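# Rotate steel cup half a turn under dial indicator

## Task

Rotate the steel cup that sits beneath the dial indicator by 180 degrees on its fixture, then release it so neither gripper is holding it.

## Robot and tools

Robot: two arms, left_arm and right_arm, each ending in a parallel two-finger gripper. In the scene frame the origin is on the table top midway between the arms, +z is up, +x points out over the table, and left_arm is on the +y side (base near (-0.033, +0.330, 0) m), right_arm on the -y side (base near (+0.003, -0.349, 0) m). The names left and right do not match image sides. Each gripper's fingers point along its own +z axis and close along its own y axis. The reported end_effector_position is the point between the finger pads, roughly 1 cm short of the fingertips.

Command row: every motion uses one flat list of 14 numbers, each in [-1, 1], covering both arms even if only one moves: dx, dy, dz, rx, ry, rz, opening for left_arm, then the same seven for right_arm. The first six of each arm are an offset, not a pose: they are expressed in that gripper's own axes and measured from the gripper pose printed in the most recent result that shows it (before any such result, and for later calls within the same reply, from where the gripper is when the call starts). Scale: 1.0 equals 0.6 m of translation or 180 degrees of rotation; rx, ry, rz form a single rotation vector. The opening is absolute, not an offset: +1 is fully open (0.094 m), -1 is closed. All-zero offsets do not mean stay still; they pull the arm back to the reference pose. Arms tend to end low by a centimetre or more, so to keep an arm steady, send the offset back to its desired pose in the first call of a reply and zeros in later calls, aiming higher if it still sags.

Tools:
- execute_actions(actions, pictures): actions is a list holding one action, one wait, or nothing. An empty list just reports the state (with images). An action is {"rows": [...], "steps": n} with 1 to 15 rows and n up to 15 control steps of 1/30 s (default 15); each row is applied for one step, every row measured from the same reference pose, and the final row repeats if rows run out. An action needs at least 6 steps. A wait is {"steps": n} with n up to 300, counted from the previous result, so reply time is included. pictures true adds camera images.
- move(target, speed): target is one 14-number row as above. Each gripper follows a straight path to its offset target; paths end together and last 0.5 to 10 s (cut off at 10 s). speed is the path top speed in m/s, 0.002 to 0.5, default 0.25; turning is capped at twice that in rad/s. Openings are sent at the start. The result adds a move: line with the ending (done, off_target, moving, held, fault) and limits (paced = the pose was clipped; held = a check blocked some steps, after which the arm may surge fast), plus each gripper's distance from its target. Images are included.
- wait(seconds): 0 to 10 s of letting the scene run with no new command.
- zoom_image(camera, region): closer view of one camera's latest image; region [x0, y0, x1, y1] in pixels, at most 504 by 504. Cameras: cam_high, cam_low, cam_left_wrist, cam_right_wrist, all 504x504.
- read_manual(section): licence texts only; no motion.
- finished_scene(scene): ends the current scene by its number and grades it; irreversible. Only call it once the cup is turned and released.

Motion limits: each control step the commanded pose is clipped to within 70 mm and 16 degrees of the measured pose, then solved by damped inverse kinematics, favouring position over orientation. After an action ends an arm only continues to its last clipped pose, so far targets need several calls; check the result. Joint ranges (rad): waist -2.618 to 3.054, shoulder 0 to 3.142, elbow 0 to 3.142, wrist pitch -1.571 to 1.571, wrist yaw -1.571 to 1.571, wrist roll -2.094 to 2.094. Each gripper rotates the shorter way. Paths ignore obstacles and the other arm.

Timing: each action's result is captured 6 steps early; those steps run while the next reply is written, and the simulation keeps going during replies.

Results: a state line per arm gives gripper position (m) and quaternion wxyz in the scene frame (less accurate at long reach). grip_measured is the measured finger opening on the command scale; the last joint value is the opening in metres. To hold something, command about 0.03 below grip_measured; less means a lighter grip. "pose unreachable" means the clearance check altered or blocked that arm's command; HELD marks steps where a row was not fully sent. "Hand target" shows where the controller is currently driving each gripper. FAULT or OVER-TEMPERATURE FAULT lines mean an arm stopped; MOTOR HOT appears from 75 °C, holding loads heats motors, and at 100 °C an arm drops.

Avoid: knocking anything off the table, dropping or slipping the cup, fast impacts (speed and overshoot past contact increase force), pressing hard, and letting the arms collide. Occasional external tugs may disturb a held part.

Each tool is called after "Emit:" as name([rows], argument=value, ...), one row to a line, values as JSON.

## Session

I'll start by looking at the current state of the scene.

Emit:
execute_actions(actions=[])

Scene clock: 0.00 s of 4800.00 s.
left_arm: end_effector_position=(+0.5318, +0.5125, +0.1053) grip_measured=+1.000 end_effector_quat_wxyz=(-0.123, +0.259, +0.752, +0.594) | right_arm: end_effector_position=(+0.2975, +0.1357, +0.3212) grip_measured=+1.000 end_effector_quat_wxyz=(-0.009, +0.119, +0.863, +0.491)
Joint positions: left_arm=[ 0.001  2.694  2.381 -0.764 -1.266  1.051  0.094] | right_arm=[ 0.941  2.067  2.251 -0.808 -0.487  1.401  0.094]
Joint velocities: left_arm=[ 0.002  0.042 -0.007  0.007  0.007 -0.022  0.   ] | right_arm=[-0.017 -0.002 -0.002  0.037  0.007 -0.007  0.   ]
Motor temperatures (°C, as the motors report them): left_arm=[21 22 22 21 22 22] | right_arm=[23 24 22 23 21 20]
Hand target (left_arm): +0.533, +0.513, +0.124; -0.111, +0.243, +0.752, +0.603
Hand target (right_arm): +0.296, +0.134, +0.341; +0.005, +0.105, +0.854, +0.510

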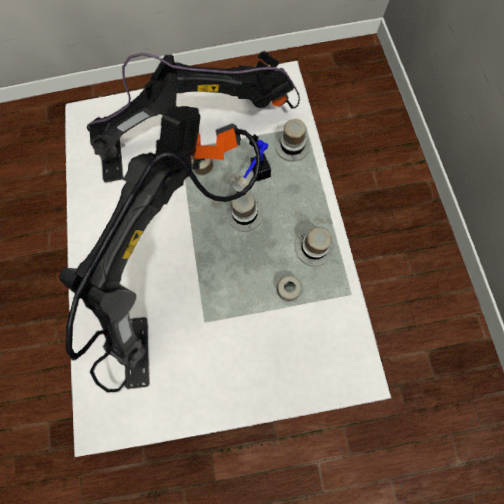

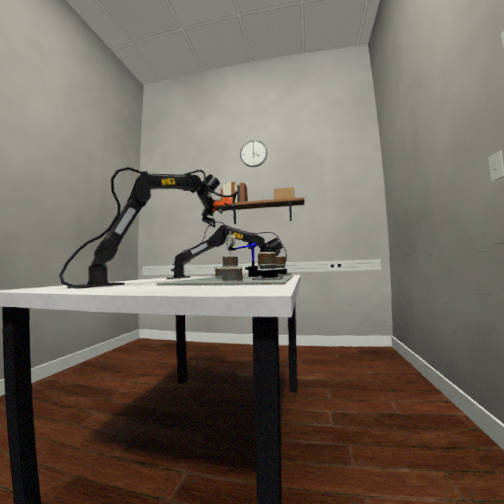

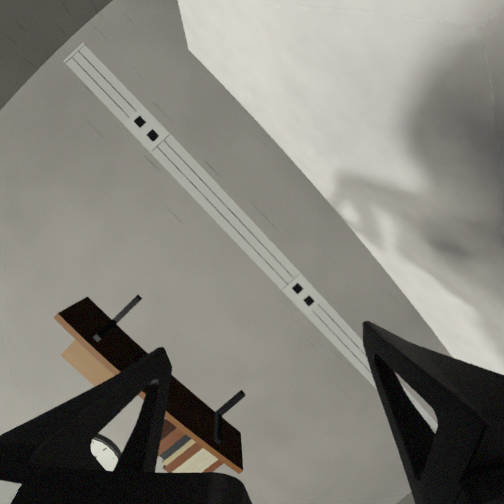

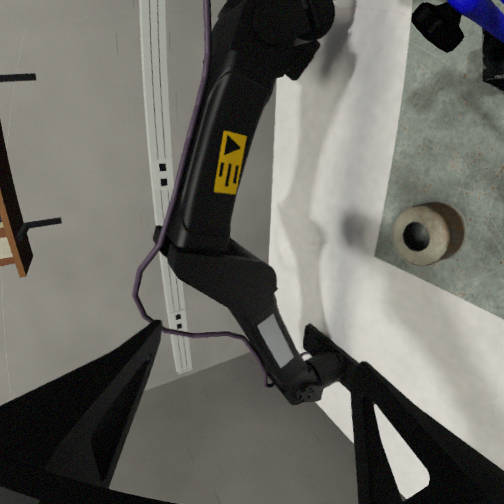

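Emit:
zoom_image(camera="cam_high", region=[170, 100, 370, 330])

Emit:
zoom_image(camera="cam_low", region=[150, 200, 320, 300])

Region (170, 100, 370, 330) of cam_high's 504x504 image, scaled by 2.191, with more detail than that image has; it fills the left 438 columns of this view, and the rest is white.

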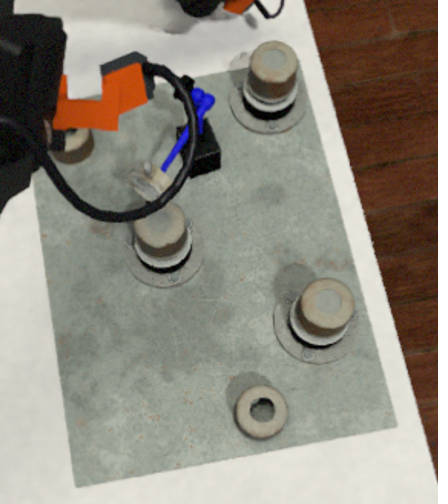

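Region (150, 200, 320, 300) of cam_low's 504x504 image, scaled by 2.965, with more detail than that image has; it fills the top 296 rows of this view, and the rest is white.

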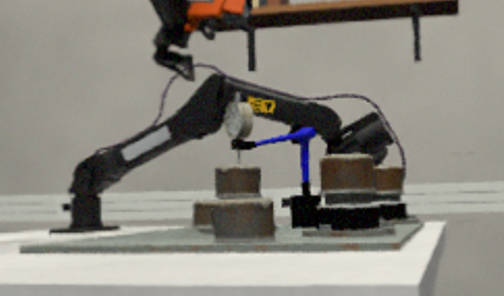

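Emit:
zoom_image(camera="cam_high", region=[215, 135, 290, 240])

Emit:
zoom_image(camera="cam_low", region=[205, 225, 295, 290])

Region (215, 135, 290, 240) of cam_high's 504x504 image, scaled by 4.800, with more detail than that image has; it fills the left 360 columns of this view, and the rest is white.

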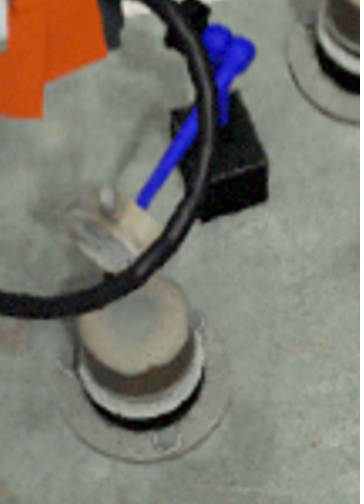

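Region (205, 225, 295, 290) of cam_low's 504x504 image, scaled by 5.600, with more detail than that image has.

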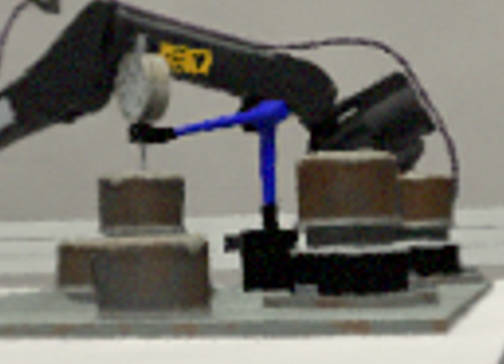

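Emit:
move(target=[0.5169, -0.1019, -0.1144, 0, 0, 0, 1, -0.0852, -0.3310, -0.0754, 0.1797, -0.3728, -0.3321, 1], speed=0.3)

Scene clock: 17.00 s of 4800.00 s.
left_arm: end_effector_position=(+0.2354, +0.5132, +0.2197) grip_measured=+1.000 end_effector_quat_wxyz=(-0.122, +0.263, +0.751, +0.593) | right_arm: end_effector_position=(+0.3010, -0.0101, +0.1700) grip_measured=+1.000 end_effector_quat_wxyz=(+0.633, -0.067, +0.769, +0.058)
Joint positions: left_arm=[ 0.029  1.341  0.904 -0.555 -1.245  1.144  0.094] | right_arm=[1.245 1.739 0.857 0.536 0.973 0.294 0.094]
Joint velocities: left_arm=[ 0.007 -0.007 -0.007 -0.022 -0.022  0.007  0.   ] | right_arm=[ 0.017 -0.002  0.002  0.051 -0.007  0.007  0.   ]
Motor temperatures (°C, as the motors report them): left_arm=[21 29 23 22 22 22] | right_arm=[23 28 24 27 21 20]
Hand target (left_arm): +0.230, +0.515, +0.222; -0.123, +0.259, +0.752, +0.593
Hand target (right_arm): +0.299, -0.010, +0.171; +0.639, -0.064, +0.764, +0.058
Off the commanded pose (left_arm): 0.007 m, 0 deg.
Off the commanded pose (right_arm): 0.001 m, 1 deg.
Kept back: nothing.
After step 90, 10.30 s passed at rest.
move: done
camera_calibration (this result's frames):
cam_left_wrist: T_world_to_cam=[[-0.668506, -0.0846101, -0.738878, 0.361359], [-0.728473, -0.12556, 0.67347, 0.133144], [-0.149756, 0.988471, 0.0223014, -0.354129], [0, 0, 0, 1]] pos_world=[0.285529, 0.397338, 0.185229]
cam_right_wrist: T_world_to_cam=[[0.244272, -0.937891, 0.246359, -0.116263], [-0.587844, -0.345272, -0.731592, 0.33997], [0.771214, 0.033887, -0.635673, -0.00446359], [0, 0, 0, 1]] pos_world=[0.231691, 0.00849174, 0.274524]

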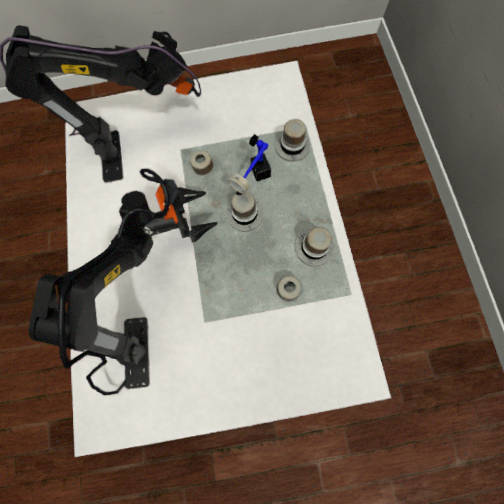

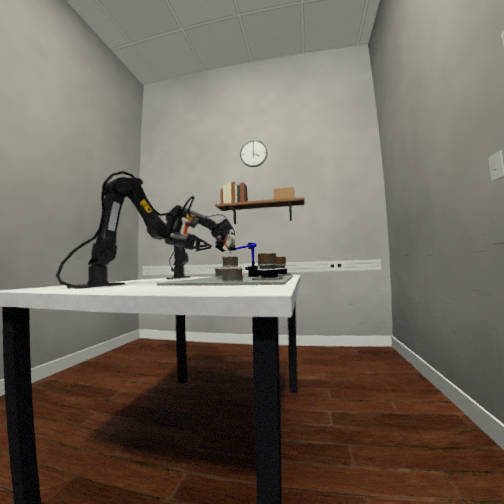

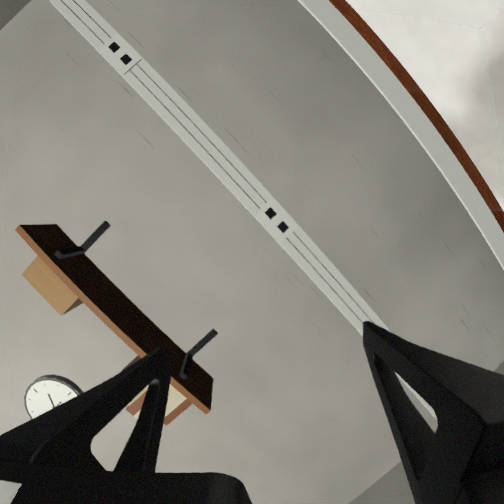

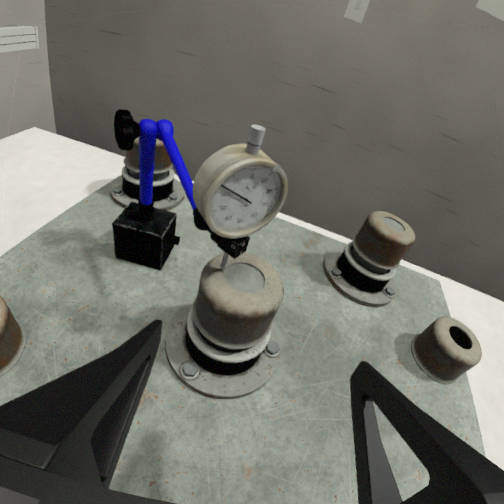

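Emit:
zoom_image(camera="cam_right_wrist", region=[140, 110, 340, 410])

Emit:
zoom_image(camera="cam_high", region=[120, 130, 300, 270])

Region (140, 110, 340, 410) of cam_right_wrist's 504x504 image, scaled by 1.680, with more detail than that image has.

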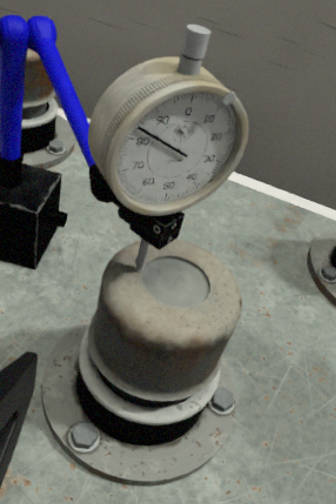

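Region (120, 130, 300, 270) of cam_high's 504x504 image, scaled by 2.800, with more detail than that image has.

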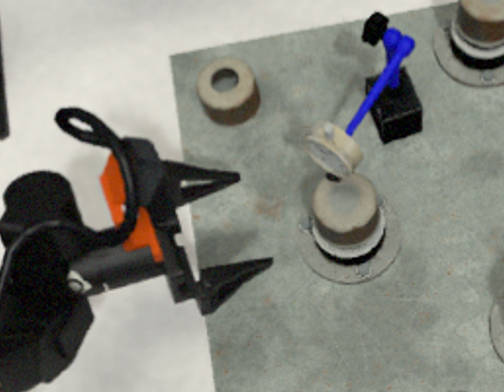

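Emit:
move(target=[0.0094, -0.0012, 0.0013, 0, 0, 0, 1, 0.1203, 0.0370, 0.0804, 0.0561, -0.0281, 0.0070, 1], speed=0.15)

Scene clock: 23.40 s of 4800.00 s.
left_arm: end_effector_position=(+0.2360, +0.5128, +0.2187) grip_measured=+1.000 end_effector_quat_wxyz=(-0.127, +0.273, +0.750, +0.589) | right_arm: end_effector_position=(+0.3270, +0.0118, +0.0743) grip_measured=+1.000 end_effector_quat_wxyz=(+0.658, -0.017, +0.753, -0.013)
Joint positions: left_arm=[ 0.029  1.341  0.904 -0.555 -1.238  1.165  0.094] | right_arm=[1.245 2.219 1.011 0.872 1.155 0.267 0.094]
Joint velocities: left_arm=[-0.002  0.007 -0.022 -0.081 -0.007 -0.066  0.   ] | right_arm=[-0.017  0.002 -0.007  0.11  -0.022 -0.022  0.   ]
Motor temperatures (°C, as the motors report them): left_arm=[21 27 23 22 22 22] | right_arm=[23 28 24 28 21 20]
Hand target (left_arm): +0.230, +0.515, +0.222; -0.123, +0.263, +0.752, +0.592
Hand target (right_arm): +0.328, +0.018, +0.089; +0.669, +0.001, +0.744, -0.000
Off the commanded pose (left_arm): 0.007 m, 1 deg.
Off the commanded pose (right_arm): 0.017 m, 3 deg.
Kept back: nothing.
After step 90, 2.00 s passed at rest.
move: off_target (right_arm)
camera_calibration (this result's frames):
cam_left_wrist: T_world_to_cam=[[-0.684013, -0.0805476, -0.725009, 0.359526], [-0.715953, -0.116315, 0.688391, 0.123315], [-0.139778, 0.989941, 0.021893, -0.356646], [0, 0, 0, 1]] pos_world=[0.284357, 0.396361, 0.183579]
cam_right_wrist: T_world_to_cam=[[0.0690185, -0.952854, 0.295474, -0.0247378], [-0.593483, -0.277286, -0.755573, 0.295638], [0.801882, -0.12321, -0.584641, -0.0980505], [0, 0, 0, 1]] pos_world=[0.255788, 0.0463239, 0.173361]

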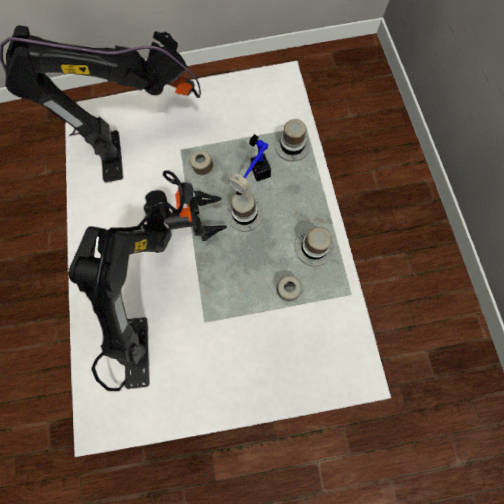

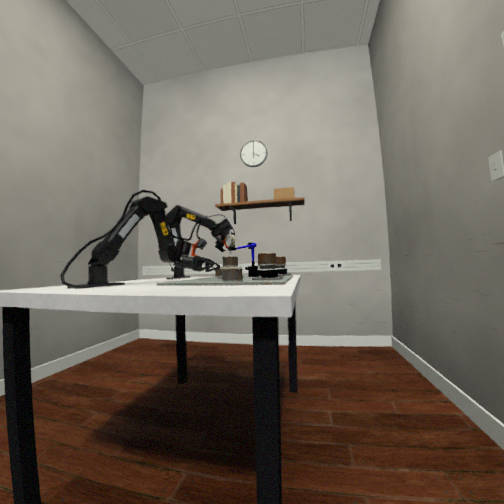

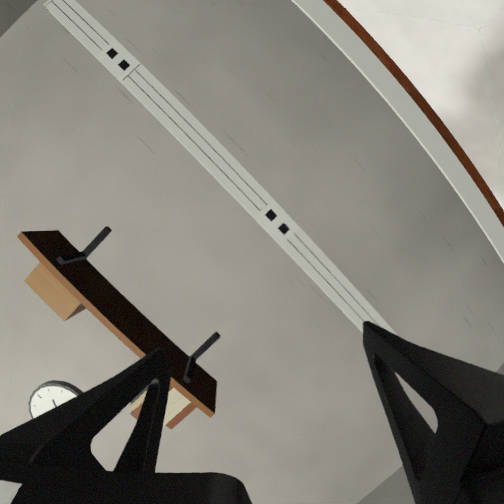

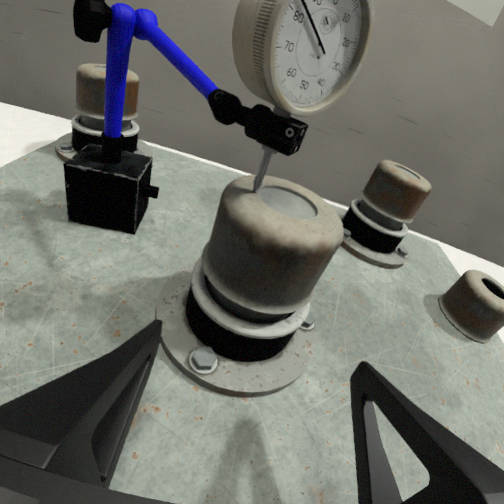

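Emit:
zoom_image(camera="cam_right_wrist", region=[140, 0, 400, 400])

Emit:
zoom_image(camera="cam_low", region=[170, 225, 270, 290])

Emit:
zoom_image(camera="cam_high", region=[150, 150, 290, 260])

Region (140, 0, 400, 400) of cam_right_wrist's 504x504 image, scaled by 1.260, with more detail than that image has; it fills the left 328 columns of this view, and the rest is white.

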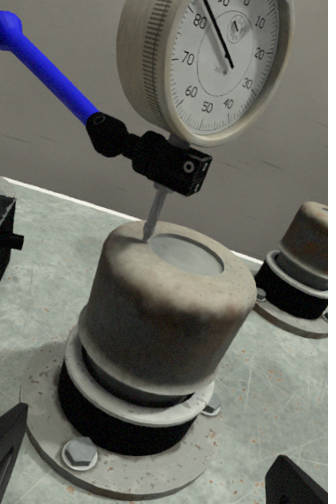

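Region (170, 225, 270, 290) of cam_low's 504x504 image, scaled by 5.040, with more detail than that image has; it fills the top 328 rows of this view, and the rest is white.

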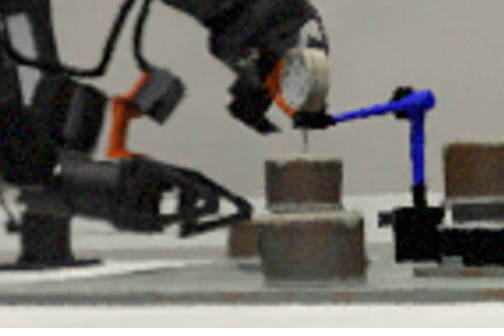

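Region (150, 150, 290, 260) of cam_high's 504x504 image, scaled by 3.600, with more detail than that image has; it fills the top 396 rows of this view, and the rest is white.

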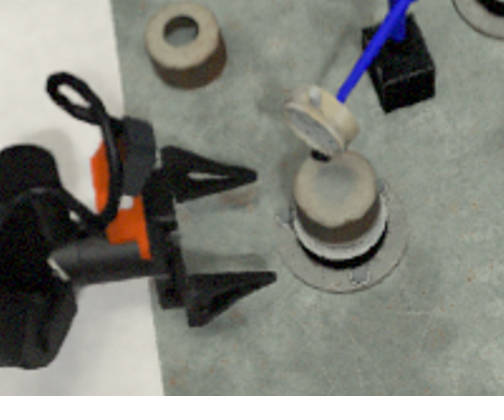

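Emit:
move(target=[0.0094, -0.0012, 0.0013, 0, 0, 0, 1, -0.0661, 0.0075, 0.0046, 0.002, -0.019, 0.027, 1], speed=0.1)

Scene clock: 28.87 s of 4800.00 s.
left_arm: end_effector_position=(+0.2367, +0.5124, +0.2177) grip_measured=+1.000 end_effector_quat_wxyz=(-0.130, +0.282, +0.748, +0.586) | right_arm: end_effector_position=(+0.3287, +0.0158, +0.0880) grip_measured=+1.000 end_effector_quat_wxyz=(+0.667, -0.011, +0.745, -0.004)
Joint positions: left_arm=[ 0.029  1.341  0.904 -0.555 -1.231  1.185  0.094] | right_arm=[1.245 2.206 1.021 0.909 1.156 0.232 0.094]
Joint velocities: left_arm=[-0.007  0.007  0.002 -0.007 -0.066 -0.007  0.   ] | right_arm=[-0.007  0.002  0.032  0.007 -0.007 -0.037  0.   ]
Motor temperatures (°C, as the motors report them): left_arm=[21 26 23 22 22 22] | right_arm=[23 28 24 28 21 20]
Hand target (left_arm): +0.231, +0.515, +0.221; -0.127, +0.273, +0.750, +0.589
Hand target (right_arm): +0.335, +0.017, +0.113; +0.679, +0.017, +0.733, +0.013
Off the commanded pose (left_arm): 0.007 m, 1 deg.
Off the commanded pose (right_arm): 0.026 m, 4 deg.
Kept back: nothing.
After step 90, 1.50 s passed at rest.
move: off_target (right_arm)
camera_calibration (this result's frames):
cam_left_wrist: T_world_to_cam=[[-0.698637, -0.0762502, -0.711402, 0.357521], [-0.703604, -0.107164, 0.702465, 0.113789], [-0.1298, 0.991313, 0.0212191, -0.359057], [0, 0, 0, 1]] pos_world=[0.283234, 0.395393, 0.182027]
cam_right_wrist: T_world_to_cam=[[0.0659913, -0.95876, 0.276448, -0.0222302], [-0.574473, -0.263035, -0.775109, 0.303377], [0.815859, -0.107662, -0.56814, -0.0972216], [0, 0, 0, 1]] pos_world=[0.255068, 0.0480183, 0.18606]

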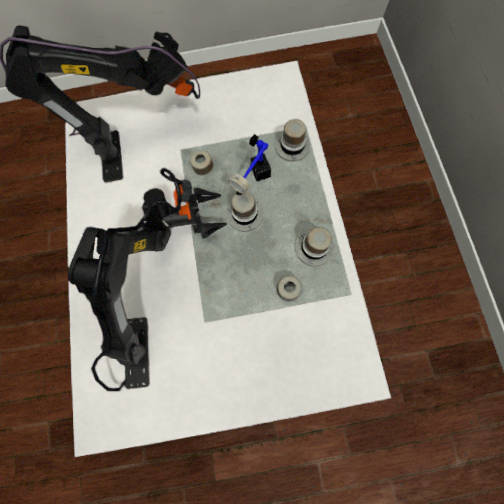

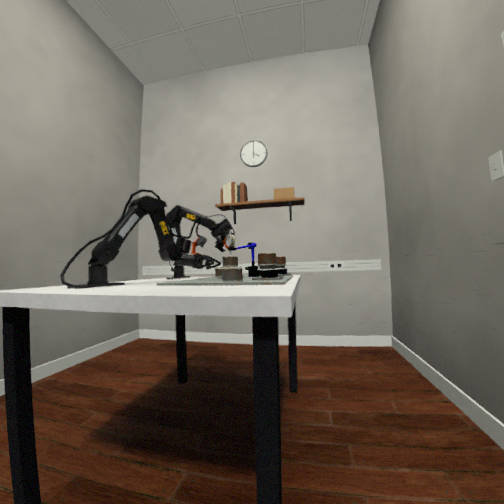

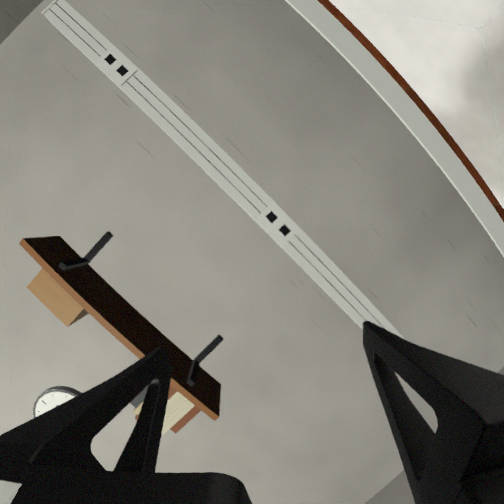

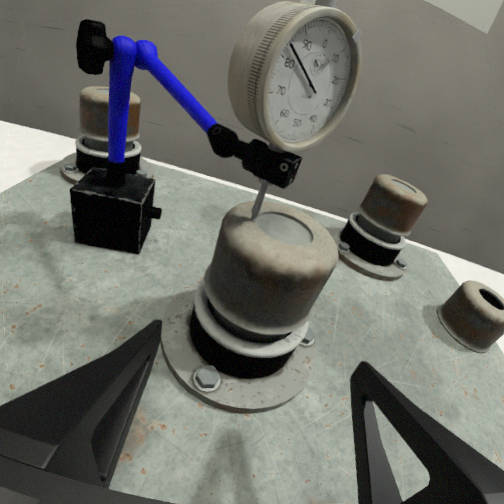

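Emit:
zoom_image(camera="cam_low", region=[170, 225, 270, 290])

Emit:
zoom_image(camera="cam_high", region=[170, 160, 280, 250])

Region (170, 225, 270, 290) of cam_low's 504x504 image, scaled by 5.040, with more detail than that image has; it fills the top 328 rows of this view, and the rest is white.

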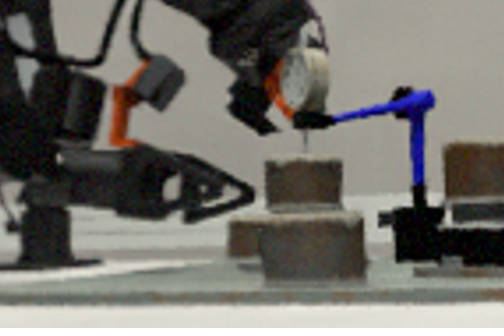

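Region (170, 160, 280, 250) of cam_high's 504x504 image, scaled by 4.582, with more detail than that image has; it fills the top 412 rows of this view, and the rest is white.

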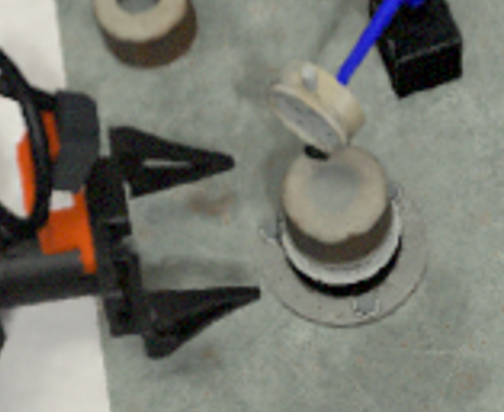

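Emit:
execute_actions([
  {"rows": [
[0.0117,-0.0003,0.0013,-0.0005,0.0023,-0.006,1,-0.0478,0.0001,0.0068,0.0039,-0.0108,0.024,1],
[0.0117,-0.0003,0.0013,-0.0005,0.0023,-0.006,1,-0.0482,-0.0001,0.0110,0.0039,-0.0108,0.024,1],
[0.0117,-0.0003,0.0013,-0.0005,0.0023,-0.006,1,-0.0489,-0.0003,0.0175,0.0039,-0.0108,0.024,1],
[0.0117,-0.0003,0.0013,-0.0005,0.0023,-0.006,1,-0.0499,-0.0006,0.0259,0.0039,-0.0108,0.024,1],
[0.0117,-0.0003,0.0013,-0.0005,0.0023,-0.006,1,-0.0509,-0.0009,0.0358,0.0039,-0.0108,0.024,1],
[0.0117,-0.0003,0.0013,-0.0005,0.0023,-0.006,1,-0.0521,-0.0012,0.0467,0.0039,-0.0108,0.024,1],
[0.0117,-0.0003,0.0013,-0.0005,0.0023,-0.006,1,-0.0534,-0.0016,0.0582,0.0039,-0.0108,0.024,1],
[0.0117,-0.0003,0.0013,-0.0005,0.0023,-0.006,1,-0.0547,-0.0020,0.0700,0.0039,-0.0108,0.024,1],
[0.0117,-0.0003,0.0013,-0.0005,0.0023,-0.006,1,-0.0560,-0.0024,0.0815,0.0039,-0.0108,0.024,1],
[0.0117,-0.0003,0.0013,-0.0005,0.0023,-0.006,1,-0.0572,-0.0027,0.0924,0.0039,-0.0108,0.024,1],
[0.0117,-0.0003,0.0013,-0.0005,0.0023,-0.006,1,-0.0582,-0.0030,0.1023,0.0039,-0.0108,0.024,1],
[0.0117,-0.0003,0.0013,-0.0005,0.0023,-0.006,1,-0.0592,-0.0033,0.1107,0.0039,-0.0108,0.024,1],
[0.0117,-0.0003,0.0013,-0.0005,0.0023,-0.006,1,-0.0599,-0.0035,0.1172,0.0039,-0.0108,0.024,1],
[0.0117,-0.0003,0.0013,-0.0005,0.0023,-0.006,1,-0.0603,-0.0037,0.1214,0.0039,-0.0108,0.024,1],
[0.0117,-0.0003,0.0013,-0.0005,0.0023,-0.006,1,-0.0605,-0.0037,0.1229,0.0039,-0.0108,0.024,1]
], "steps": 15},
])

Emit:
wait(seconds=0.6)

Scene clock: 33.07 s of 4800.00 s.
left_arm: end_effector_position=(+0.2367, +0.5124, +0.2176) grip_measured=+1.000 end_effector_quat_wxyz=(-0.130, +0.283, +0.748, +0.586) | right_arm: end_effector_position=(+0.3564, +0.0109, +0.1008) grip_measured=+1.000 end_effector_quat_wxyz=(+0.671, +0.007, +0.741, -0.001)
Joint positions: left_arm=[ 0.029  1.341  0.904 -0.555 -1.231  1.186  0.094] | right_arm=[1.181 2.203 1.066 0.909 1.115 0.213 0.094]
Joint velocities: left_arm=[-0.002  0.002 -0.002 -0.081  0.022 -0.066  0.   ] | right_arm=[-0.486  0.037  0.398  0.007 -0.271 -0.081  0.   ]
Motor temperatures (°C, as the motors report them): left_arm=[21 26 23 23 22 22] | right_arm=[23 29 24 28 21 20]
Steps of this call (steps 1 to 90: nothing new was sent; then 0.90 s passed at rest; steps 91 to 99: the first 9 steps of this action). Readings (end_effector_position):
91: left_arm (+0.2367, +0.5124, +0.2176) | right_arm (+0.3287, +0.0159, +0.0883)
92: left_arm (+0.2367, +0.5124, +0.2176) | right_arm (+0.3290, +0.0156, +0.0887)
94: left_arm (+0.2367, +0.5124, +0.2176) | right_arm (+0.3310, +0.0149, +0.0899)
98: left_arm (+0.2367, +0.5124, +0.2176) | right_arm (+0.3492, +0.0122, +0.0978)
99: the state above

Scene clock: 33.87 s of 4800.00 s.
left_arm: end_effector_position=(+0.2367, +0.5124, +0.2176) grip_measured=+1.000 end_effector_quat_wxyz=(-0.130, +0.283, +0.748, +0.586) | right_arm: end_effector_position=(+0.4033, +0.0086, +0.1056) grip_measured=+1.000 end_effector_quat_wxyz=(+0.674, +0.018, +0.739, +0.007)
Joint positions: left_arm=[ 0.029  1.341  0.904 -0.555 -1.231  1.186  0.094] | right_arm=[1.08  2.255 1.168 0.91  1.021 0.186 0.094]
Joint velocities: left_arm=[-0.002  0.002  0.017 -0.022  0.022  0.037  0.   ] | right_arm=[-0.017  0.002 -0.002 -0.066 -0.051 -0.022  0.   ]
Motor temperatures (°C, as the motors report them): left_arm=[21 26 23 23 22 22] | right_arm=[23 29 24 28 21 20]
Hand target (left_arm): +0.231, +0.515, +0.221; -0.128, +0.273, +0.750, +0.589
Hand target (right_arm): +0.406, +0.015, +0.116; +0.679, +0.021, +0.733, +0.016
Off the commanded pose (left_arm): 0.007 m, 1 deg.
Off the commanded pose (right_arm): 0.013 m, 1 deg.
Kept back: nothing.
Steps of this call (steps 1 to 6: the last 6 steps of your previous action; steps 7 to 24: nothing new was sent). Readings (end_effector_position):
1: left_arm (+0.2367, +0.5124, +0.2176) | right_arm (+0.3641, +0.0098, +0.1042)
2: left_arm (+0.2367, +0.5124, +0.2176) | right_arm (+0.3722, +0.0086, +0.1072)
4: left_arm (+0.2367, +0.5124, +0.2176) | right_arm (+0.3870, +0.0067, +0.1110)
8: left_arm (+0.2367, +0.5124, +0.2176) | right_arm (+0.4028, +0.0052, +0.1102)
24: the state above
camera_calibration (this result's frames):
cam_left_wrist: T_world_to_cam=[[-0.698908, -0.0762202, -0.711139, 0.357498], [-0.703394, -0.106755, 0.702738, 0.113531], [-0.12948, 0.99136, 0.0209991, -0.359082], [0, 0, 0, 1]] pos_world=[0.283221, 0.395348, 0.181989]
cam_right_wrist: T_world_to_cam=[[0.0325402, -0.974198, 0.223339, -0.0197369], [-0.567003, -0.202012, -0.79856, 0.35686], [0.823072, -0.100648, -0.558947, -0.1528], [0, 0, 0, 1]] pos_world=[0.328749, 0.0374832, 0.203975]

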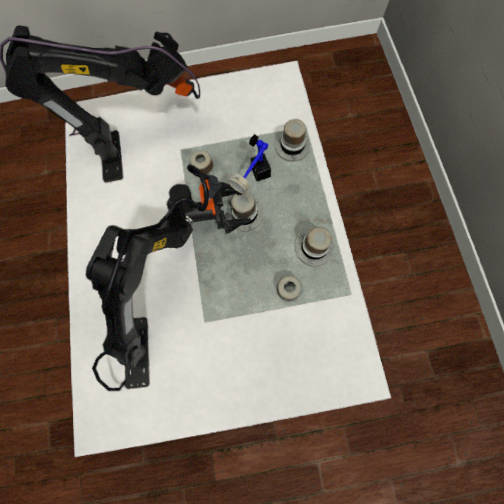

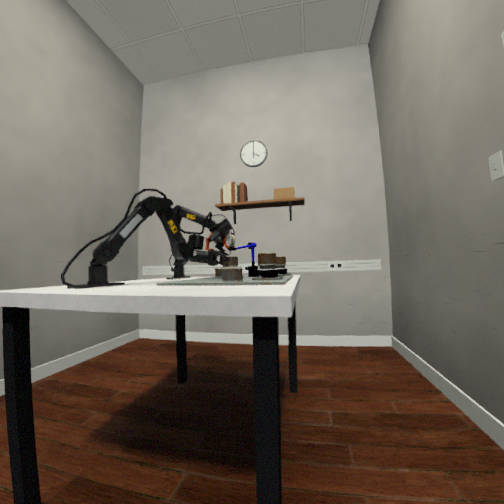

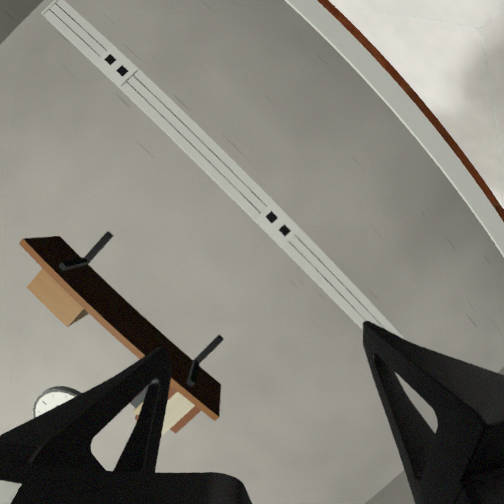

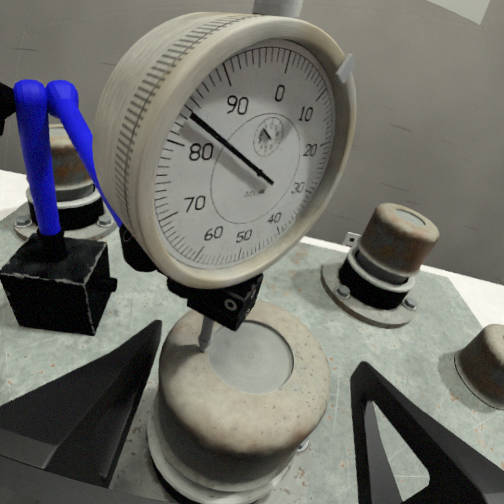

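Emit:
zoom_image(camera="cam_right_wrist", region=[90, 260, 420, 504])

Emit:
zoom_image(camera="cam_low", region=[170, 225, 270, 290])

Emit:
zoom_image(camera="cam_high", region=[180, 160, 290, 250])

Region (90, 260, 420, 504) of cam_right_wrist's 504x504 image, scaled by 1.527, with more detail than that image has; it fills the top 373 rows of this view, and the rest is white.

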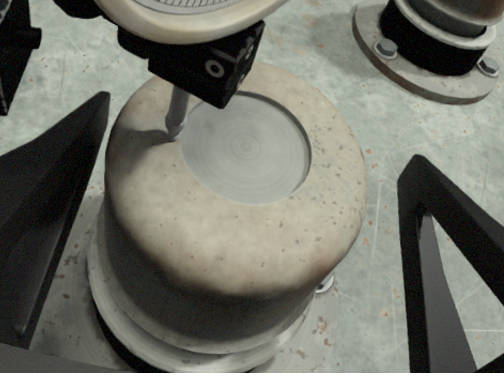

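Region (170, 225, 270, 290) of cam_low's 504x504 image, scaled by 5.040, with more detail than that image has; it fills the top 328 rows of this view, and the rest is white.

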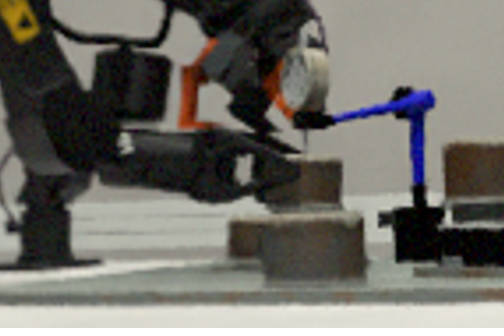

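Region (180, 160, 290, 250) of cam_high's 504x504 image, scaled by 4.582, with more detail than that image has; it fills the top 412 rows of this view, and the rest is white.

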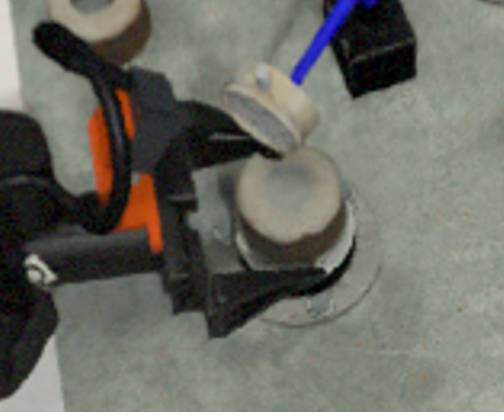

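Emit:
execute_actions([
  {"rows": [
[0.0117,-0.0003,0.0013,-0.0005,0.0023,-0.006,1,-0.0155,0.0125,0.0022,0.0,-0.0055,0.004,1],
[0.0117,-0.0003,0.0013,-0.0005,0.0023,-0.006,1,-0.0135,0.0139,0.0017,0.0,-0.0055,0.002,1],
[0.0117,-0.0003,0.0013,-0.0005,0.0023,-0.006,1,-0.0115,0.0153,0.0011,0.0,-0.0055,0.0005,1],
[0.0117,-0.0003,0.0013,-0.0005,0.0023,-0.006,1,-0.0095,0.0166,0.0006,0.0,-0.0055,-0.001,1],
[0.0117,-0.0003,0.0013,-0.0005,0.0023,-0.006,1,-0.0075,0.0180,0.0,0.0,-0.0055,-0.0025,1],
[0.0117,-0.0003,0.0013,-0.0005,0.0023,-0.006,1,-0.0055,0.0193,-0.0006,0.0,-0.0055,-0.004,1],
[0.0117,-0.0003,0.0013,-0.0005,0.0023,-0.006,1,-0.0040,0.0203,-0.0010,0.0,-0.0055,-0.005,1],
[0.0117,-0.0003,0.0013,-0.0005,0.0023,-0.006,1,-0.0032,0.0208,-0.0012,0.0,-0.0055,-0.0056,1]
], "steps": 10},
])

Emit:
wait(seconds=0.5)

Scene clock: 36.30 s of 4800.00 s.
left_arm: end_effector_position=(+0.2368, +0.5124, +0.2176) grip_measured=+1.000 end_effector_quat_wxyz=(-0.130, +0.283, +0.748, +0.586) | right_arm: end_effector_position=(+0.4046, +0.0108, +0.1052) grip_measured=+1.000 end_effector_quat_wxyz=(+0.675, +0.017, +0.738, +0.006)
Joint positions: left_arm=[ 0.029  1.341  0.904 -0.555 -1.23   1.186  0.094] | right_arm=[1.08  2.264 1.18  0.91  1.021 0.18  0.094]
Joint velocities: left_arm=[ 0.002  0.002 -0.017 -0.051 -0.007  0.037  0.   ] | right_arm=[-0.002  0.095  0.105 -0.037 -0.007 -0.095  0.   ]
Motor temperatures (°C, as the motors report them): left_arm=[21 26 23 23 22 22] | right_arm=[23 29 24 28 21 20]
Steps of this call (steps 1 to 69: nothing new was sent; steps 70 to 73: the first 4 steps of this action). Readings (end_effector_position):
70: left_arm (+0.2368, +0.5124, +0.2176) | right_arm (+0.4034, +0.0089, +0.1057)
71: left_arm (+0.2368, +0.5124, +0.2176) | right_arm (+0.4038, +0.0095, +0.1058)
73: the state above

Scene clock: 37.00 s of 4800.00 s.
left_arm: end_effector_position=(+0.2368, +0.5124, +0.2176) grip_measured=+1.000 end_effector_quat_wxyz=(-0.130, +0.283, +0.748, +0.586) | right_arm: end_effector_position=(+0.4056, +0.0112, +0.0946) grip_measured=+1.000 end_effector_quat_wxyz=(+0.671, +0.006, +0.741, -0.010)
Joint positions: left_arm=[ 0.029  1.341  0.904 -0.555 -1.23   1.186  0.094] | right_arm=[1.08  2.292 1.191 0.91  1.028 0.157 0.094]
Joint velocities: left_arm=[-0.027 -0.017  0.012  0.007 -0.007  0.066  0.   ] | right_arm=[-0.012  0.002  0.007  0.051 -0.007 -0.066  0.   ]
Motor temperatures (°C, as the motors report them): left_arm=[21 26 23 23 22 22] | right_arm=[23 29 24 28 21 20]
Hand target (left_arm): +0.231, +0.515, +0.221; -0.128, +0.273, +0.750, +0.589
Hand target (right_arm): +0.402, +0.021, +0.108; +0.680, +0.012, +0.733, +0.001
Off the commanded pose (left_arm): 0.007 m, 1 deg.
Off the commanded pose (right_arm): 0.017 m, 2 deg.
Kept back: nothing.
Steps of this call (steps 1 to 6: the last 6 steps of your previous action; steps 7 to 21: nothing new was sent). Readings (end_effector_position):
1: left_arm (+0.2368, +0.5124, +0.2176) | right_arm (+0.4050, +0.0113, +0.1044)
2: left_arm (+0.2368, +0.5124, +0.2176) | right_arm (+0.4053, +0.0117, +0.1034)
4: left_arm (+0.2368, +0.5124, +0.2176) | right_arm (+0.4057, +0.0120, +0.1003)
8: left_arm (+0.2368, +0.5124, +0.2176) | right_arm (+0.4056, +0.0115, +0.0950)
21: the state above
camera_calibration (this result's frames):
cam_left_wrist: T_world_to_cam=[[-0.698912, -0.0763014, -0.711126, 0.357523], [-0.703427, -0.106384, 0.702761, 0.113405], [-0.129274, 0.991393, 0.0206807, -0.359052], [0, 0, 0, 1]] pos_world=[0.283233, 0.395306, 0.181973]
cam_right_wrist: T_world_to_cam=[[0.0311198, -0.964236, 0.263211, -0.0181364], [-0.573454, -0.232909, -0.785432, 0.351674], [0.818646, -0.126497, -0.560193, -0.158333], [0, 0, 0, 1]] pos_world=[0.331852, 0.044392, 0.192293]

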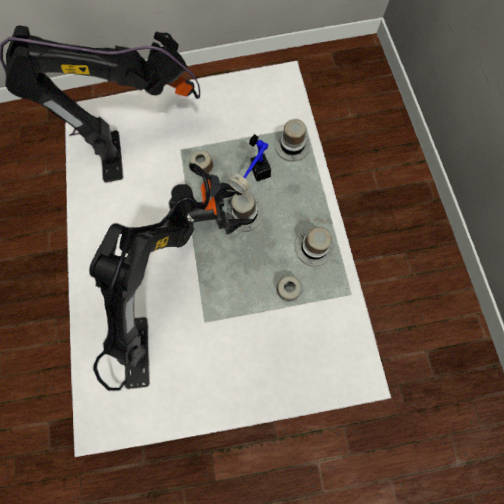

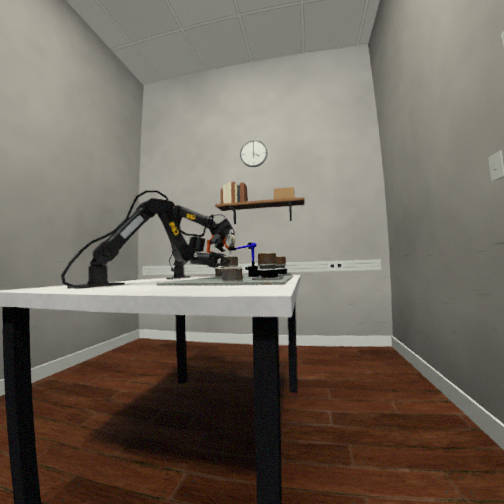

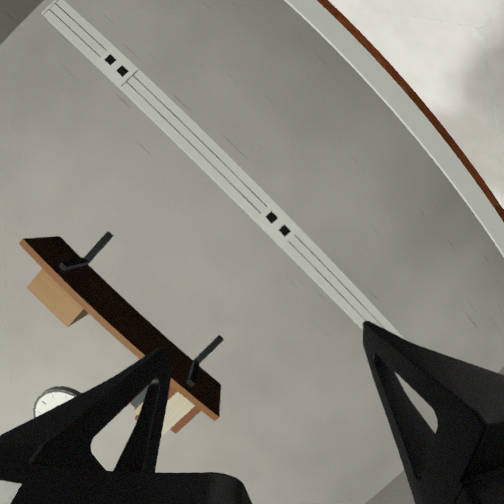

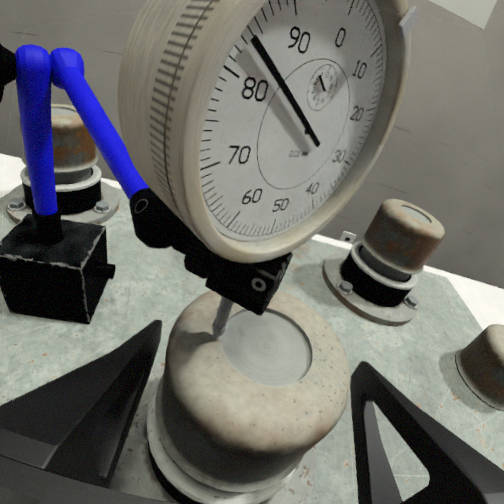

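Emit:
zoom_image(camera="cam_right_wrist", region=[90, 260, 420, 504])

Emit:
zoom_image(camera="cam_high", region=[200, 165, 280, 245])

Emit:
zoom_image(camera="cam_low", region=[190, 230, 260, 280])

Region (90, 260, 420, 504) of cam_right_wrist's 504x504 image, scaled by 1.527, with more detail than that image has; it fills the top 373 rows of this view, and the rest is white.

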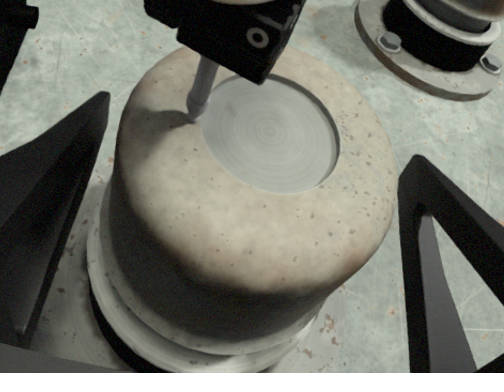

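Region (200, 165, 280, 245) of cam_high's 504x504 image, scaled by 6.300, with more detail than that image has.

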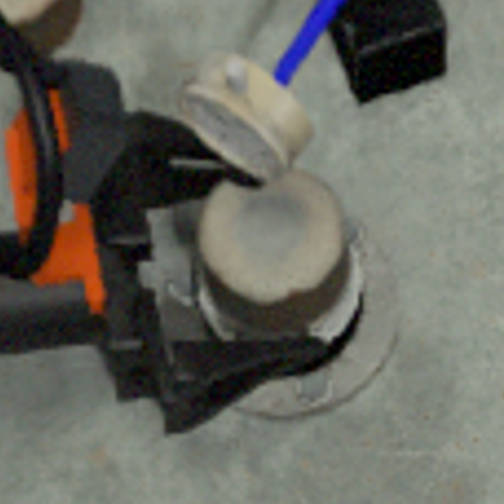

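Region (190, 230, 260, 280) of cam_low's 504x504 image, scaled by 7.200, with more detail than that image has; it fills the top 360 rows of this view, and the rest is white.

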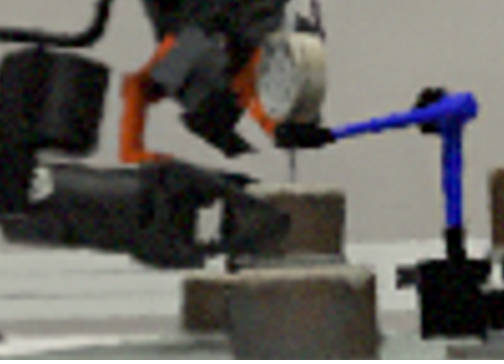

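Emit:
execute_actions([
  {"rows": [
[0.0117,-0.0003,0.0013,-0.0005,0.0023,-0.006,1,-0.0217,0.0160,-0.0085,-0.0026,-0.0076,0.0076,0.92],
[0.0117,-0.0003,0.0013,-0.0005,0.0023,-0.006,1,-0.0217,0.0160,-0.0085,-0.0026,-0.0076,0.0076,0.85],
[0.0117,-0.0003,0.0013,-0.0005,0.0023,-0.006,1,-0.0217,0.0160,-0.0085,-0.0026,-0.0076,0.0076,0.78],
[0.0117,-0.0003,0.0013,-0.0005,0.0023,-0.006,1,-0.0217,0.0160,-0.0085,-0.0026,-0.0076,0.0076,0.72],
[0.0117,-0.0003,0.0013,-0.0005,0.0023,-0.006,1,-0.0217,0.0160,-0.0085,-0.0026,-0.0076,0.0076,0.67],
[0.0117,-0.0003,0.0013,-0.0005,0.0023,-0.006,1,-0.0217,0.0160,-0.0085,-0.0026,-0.0076,0.0076,0.63],
[0.0117,-0.0003,0.0013,-0.0005,0.0023,-0.006,1,-0.0217,0.0160,-0.0085,-0.0026,-0.0076,0.0076,0.60],
[0.0117,-0.0003,0.0013,-0.0005,0.0023,-0.006,1,-0.0217,0.0160,-0.0085,-0.0026,-0.0076,0.0076,0.575],
[0.0117,-0.0003,0.0013,-0.0005,0.0023,-0.006,1,-0.0217,0.0160,-0.0085,-0.0026,-0.0076,0.0076,0.55],
[0.0117,-0.0003,0.0013,-0.0005,0.0023,-0.006,1,-0.0217,0.0160,-0.0085,-0.0026,-0.0076,0.0076,0.53],
[0.0117,-0.0003,0.0013,-0.0005,0.0023,-0.006,1,-0.0217,0.0160,-0.0085,-0.0026,-0.0076,0.0076,0.51],
[0.0117,-0.0003,0.0013,-0.0005,0.0023,-0.006,1,-0.0217,0.0160,-0.0085,-0.0026,-0.0076,0.0076,0.495],
[0.0117,-0.0003,0.0013,-0.0005,0.0023,-0.006,1,-0.0217,0.0160,-0.0085,-0.0026,-0.0076,0.0076,0.48],
[0.0117,-0.0003,0.0013,-0.0005,0.0023,-0.006,1,-0.0217,0.0160,-0.0085,-0.0026,-0.0076,0.0076,0.465],
[0.0117,-0.0003,0.0013,-0.0005,0.0023,-0.006,1,-0.0217,0.0160,-0.0085,-0.0026,-0.0076,0.0076,0.45]
], "steps": 15},
])

Emit:
wait(seconds=0.4)

Scene clock: 39.23 s of 4800.00 s.
left_arm: end_effector_position=(+0.2368, +0.5123, +0.2175) grip_measured=+1.000 end_effector_quat_wxyz=(-0.130, +0.283, +0.748, +0.586) | right_arm: end_effector_position=(+0.4026, +0.0146, +0.0946) grip_measured=+0.564 end_effector_quat_wxyz=(+0.671, +0.002, +0.741, -0.007)
Joint positions: left_arm=[ 0.029  1.341  0.904 -0.555 -1.23   1.186  0.094] | right_arm=[1.088 2.292 1.191 0.91  1.027 0.157 0.073]
Joint velocities: left_arm=[-0.002 -0.002  0.007  0.007 -0.051  0.007  0.   ] | right_arm=[ 0.032 -0.007 -0.002  0.022 -0.051 -0.051 -0.023]
Motor temperatures (°C, as the motors report them): left_arm=[21 26 23 23 22 22] | right_arm=[23 29 24 28 21 20]
Steps of this call (steps 1 to 58: nothing new was sent; steps 59 to 67: the first 9 steps of this action). Readings (end_effector_position):
59: left_arm (+0.2368, +0.5123, +0.2175) | right_arm (+0.4055, +0.0113, +0.0946)
60: left_arm (+0.2368, +0.5123, +0.2175) | right_arm (+0.4052, +0.0115, +0.0946)
62: left_arm (+0.2368, +0.5123, +0.2175) | right_arm (+0.4044, +0.0124, +0.0946)
66: left_arm (+0.2368, +0.5123, +0.2175) | right_arm (+0.4028, +0.0142, +0.0946)
67: the state above

Scene clock: 39.83 s of 4800.00 s.
left_arm: end_effector_position=(+0.2368, +0.5123, +0.2174) grip_measured=+1.000 end_effector_quat_wxyz=(-0.130, +0.283, +0.748, +0.586) | right_arm: end_effector_position=(+0.4017, +0.0160, +0.0945) grip_measured=+0.472 end_effector_quat_wxyz=(+0.671, +0.001, +0.741, -0.005)
Joint positions: left_arm=[ 0.029  1.341  0.904 -0.555 -1.229  1.186  0.094] | right_arm=[1.09  2.292 1.191 0.91  1.025 0.157 0.069]
Joint velocities: left_arm=[-0.002 -0.007  0.007  0.037 -0.066 -0.022  0.   ] | right_arm=[ 0.002  0.012 -0.007 -0.022  0.022 -0.007 -0.   ]
Motor temperatures (°C, as the motors report them): left_arm=[21 25 23 23 22 22] | right_arm=[23 29 24 28 21 20]
Hand target (left_arm): +0.231, +0.515, +0.221; -0.127, +0.274, +0.750, +0.588
Hand target (right_arm): +0.402, +0.021, +0.108; +0.680, +0.012, +0.733, +0.001
Off the commanded pose (left_arm): 0.007 m, 1 deg.
Off the commanded pose (right_arm): 0.014 m, 2 deg.
Kept back: nothing.
Steps of this call (steps 1 to 6: the last 6 steps of your previous action; steps 7 to 18: nothing new was sent). Readings (end_effector_position):
1: left_arm (+0.2368, +0.5123, +0.2175) | right_arm (+0.4022, +0.0152, +0.0946)
2: left_arm (+0.2368, +0.5123, +0.2175) | right_arm (+0.4019, +0.0157, +0.0946)
4: left_arm (+0.2368, +0.5123, +0.2175) | right_arm (+0.4017, +0.0160, +0.0945)
8: left_arm (+0.2368, +0.5123, +0.2175) | right_arm (+0.4017, +0.0160, +0.0945)
18: the state above
camera_calibration (this result's frames):
cam_left_wrist: T_world_to_cam=[[-0.699188, -0.076352, -0.710849, 0.357525], [-0.70325, -0.105604, 0.703056, 0.11302], [-0.128748, 0.991473, 0.0201423, -0.359047], [0, 0, 0, 1]] pos_world=[0.283232, 0.395218, 0.181919]
cam_right_wrist: T_world_to_cam=[[0.0441322, -0.963603, 0.263669, -0.018696], [-0.570633, -0.24095, -0.785062, 0.349462], [0.820019, -0.115812, -0.560497, -0.155301], [0, 0, 0, 1]] pos_world=[0.327589, 0.0482014, 0.192233]

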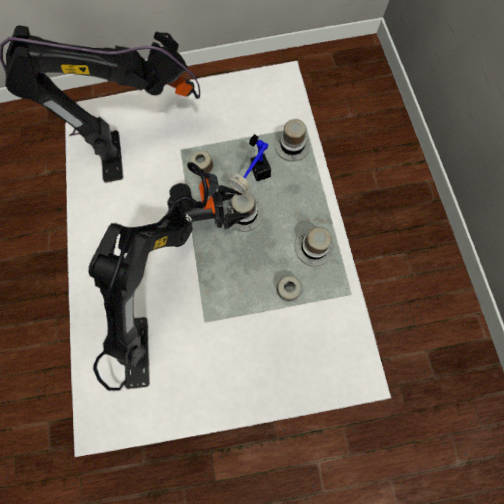

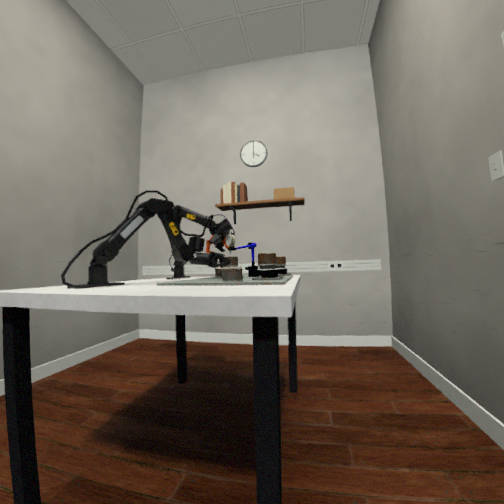

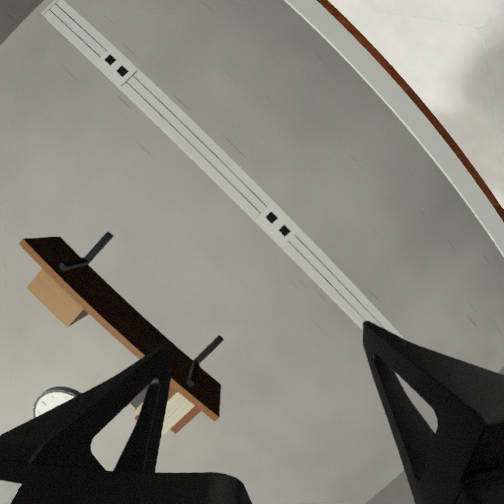

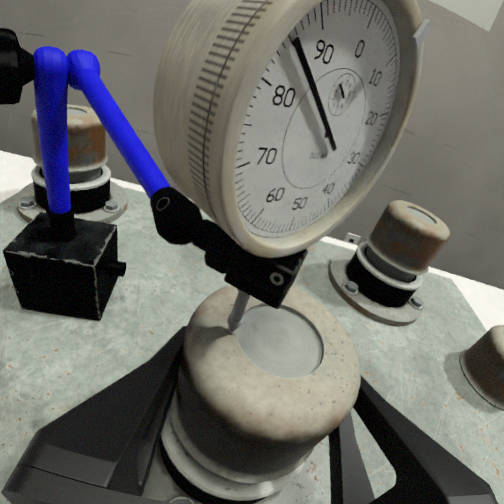

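Emit:
zoom_image(camera="cam_right_wrist", region=[150, 270, 390, 504])

Region (150, 270, 390, 504) of cam_right_wrist's 504x504 image, scaled by 2.100, with more detail than that image has; it fills the top 491 rows of this view, and the rest is white.

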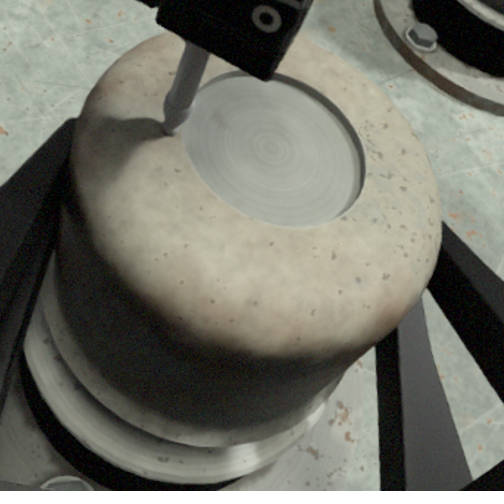

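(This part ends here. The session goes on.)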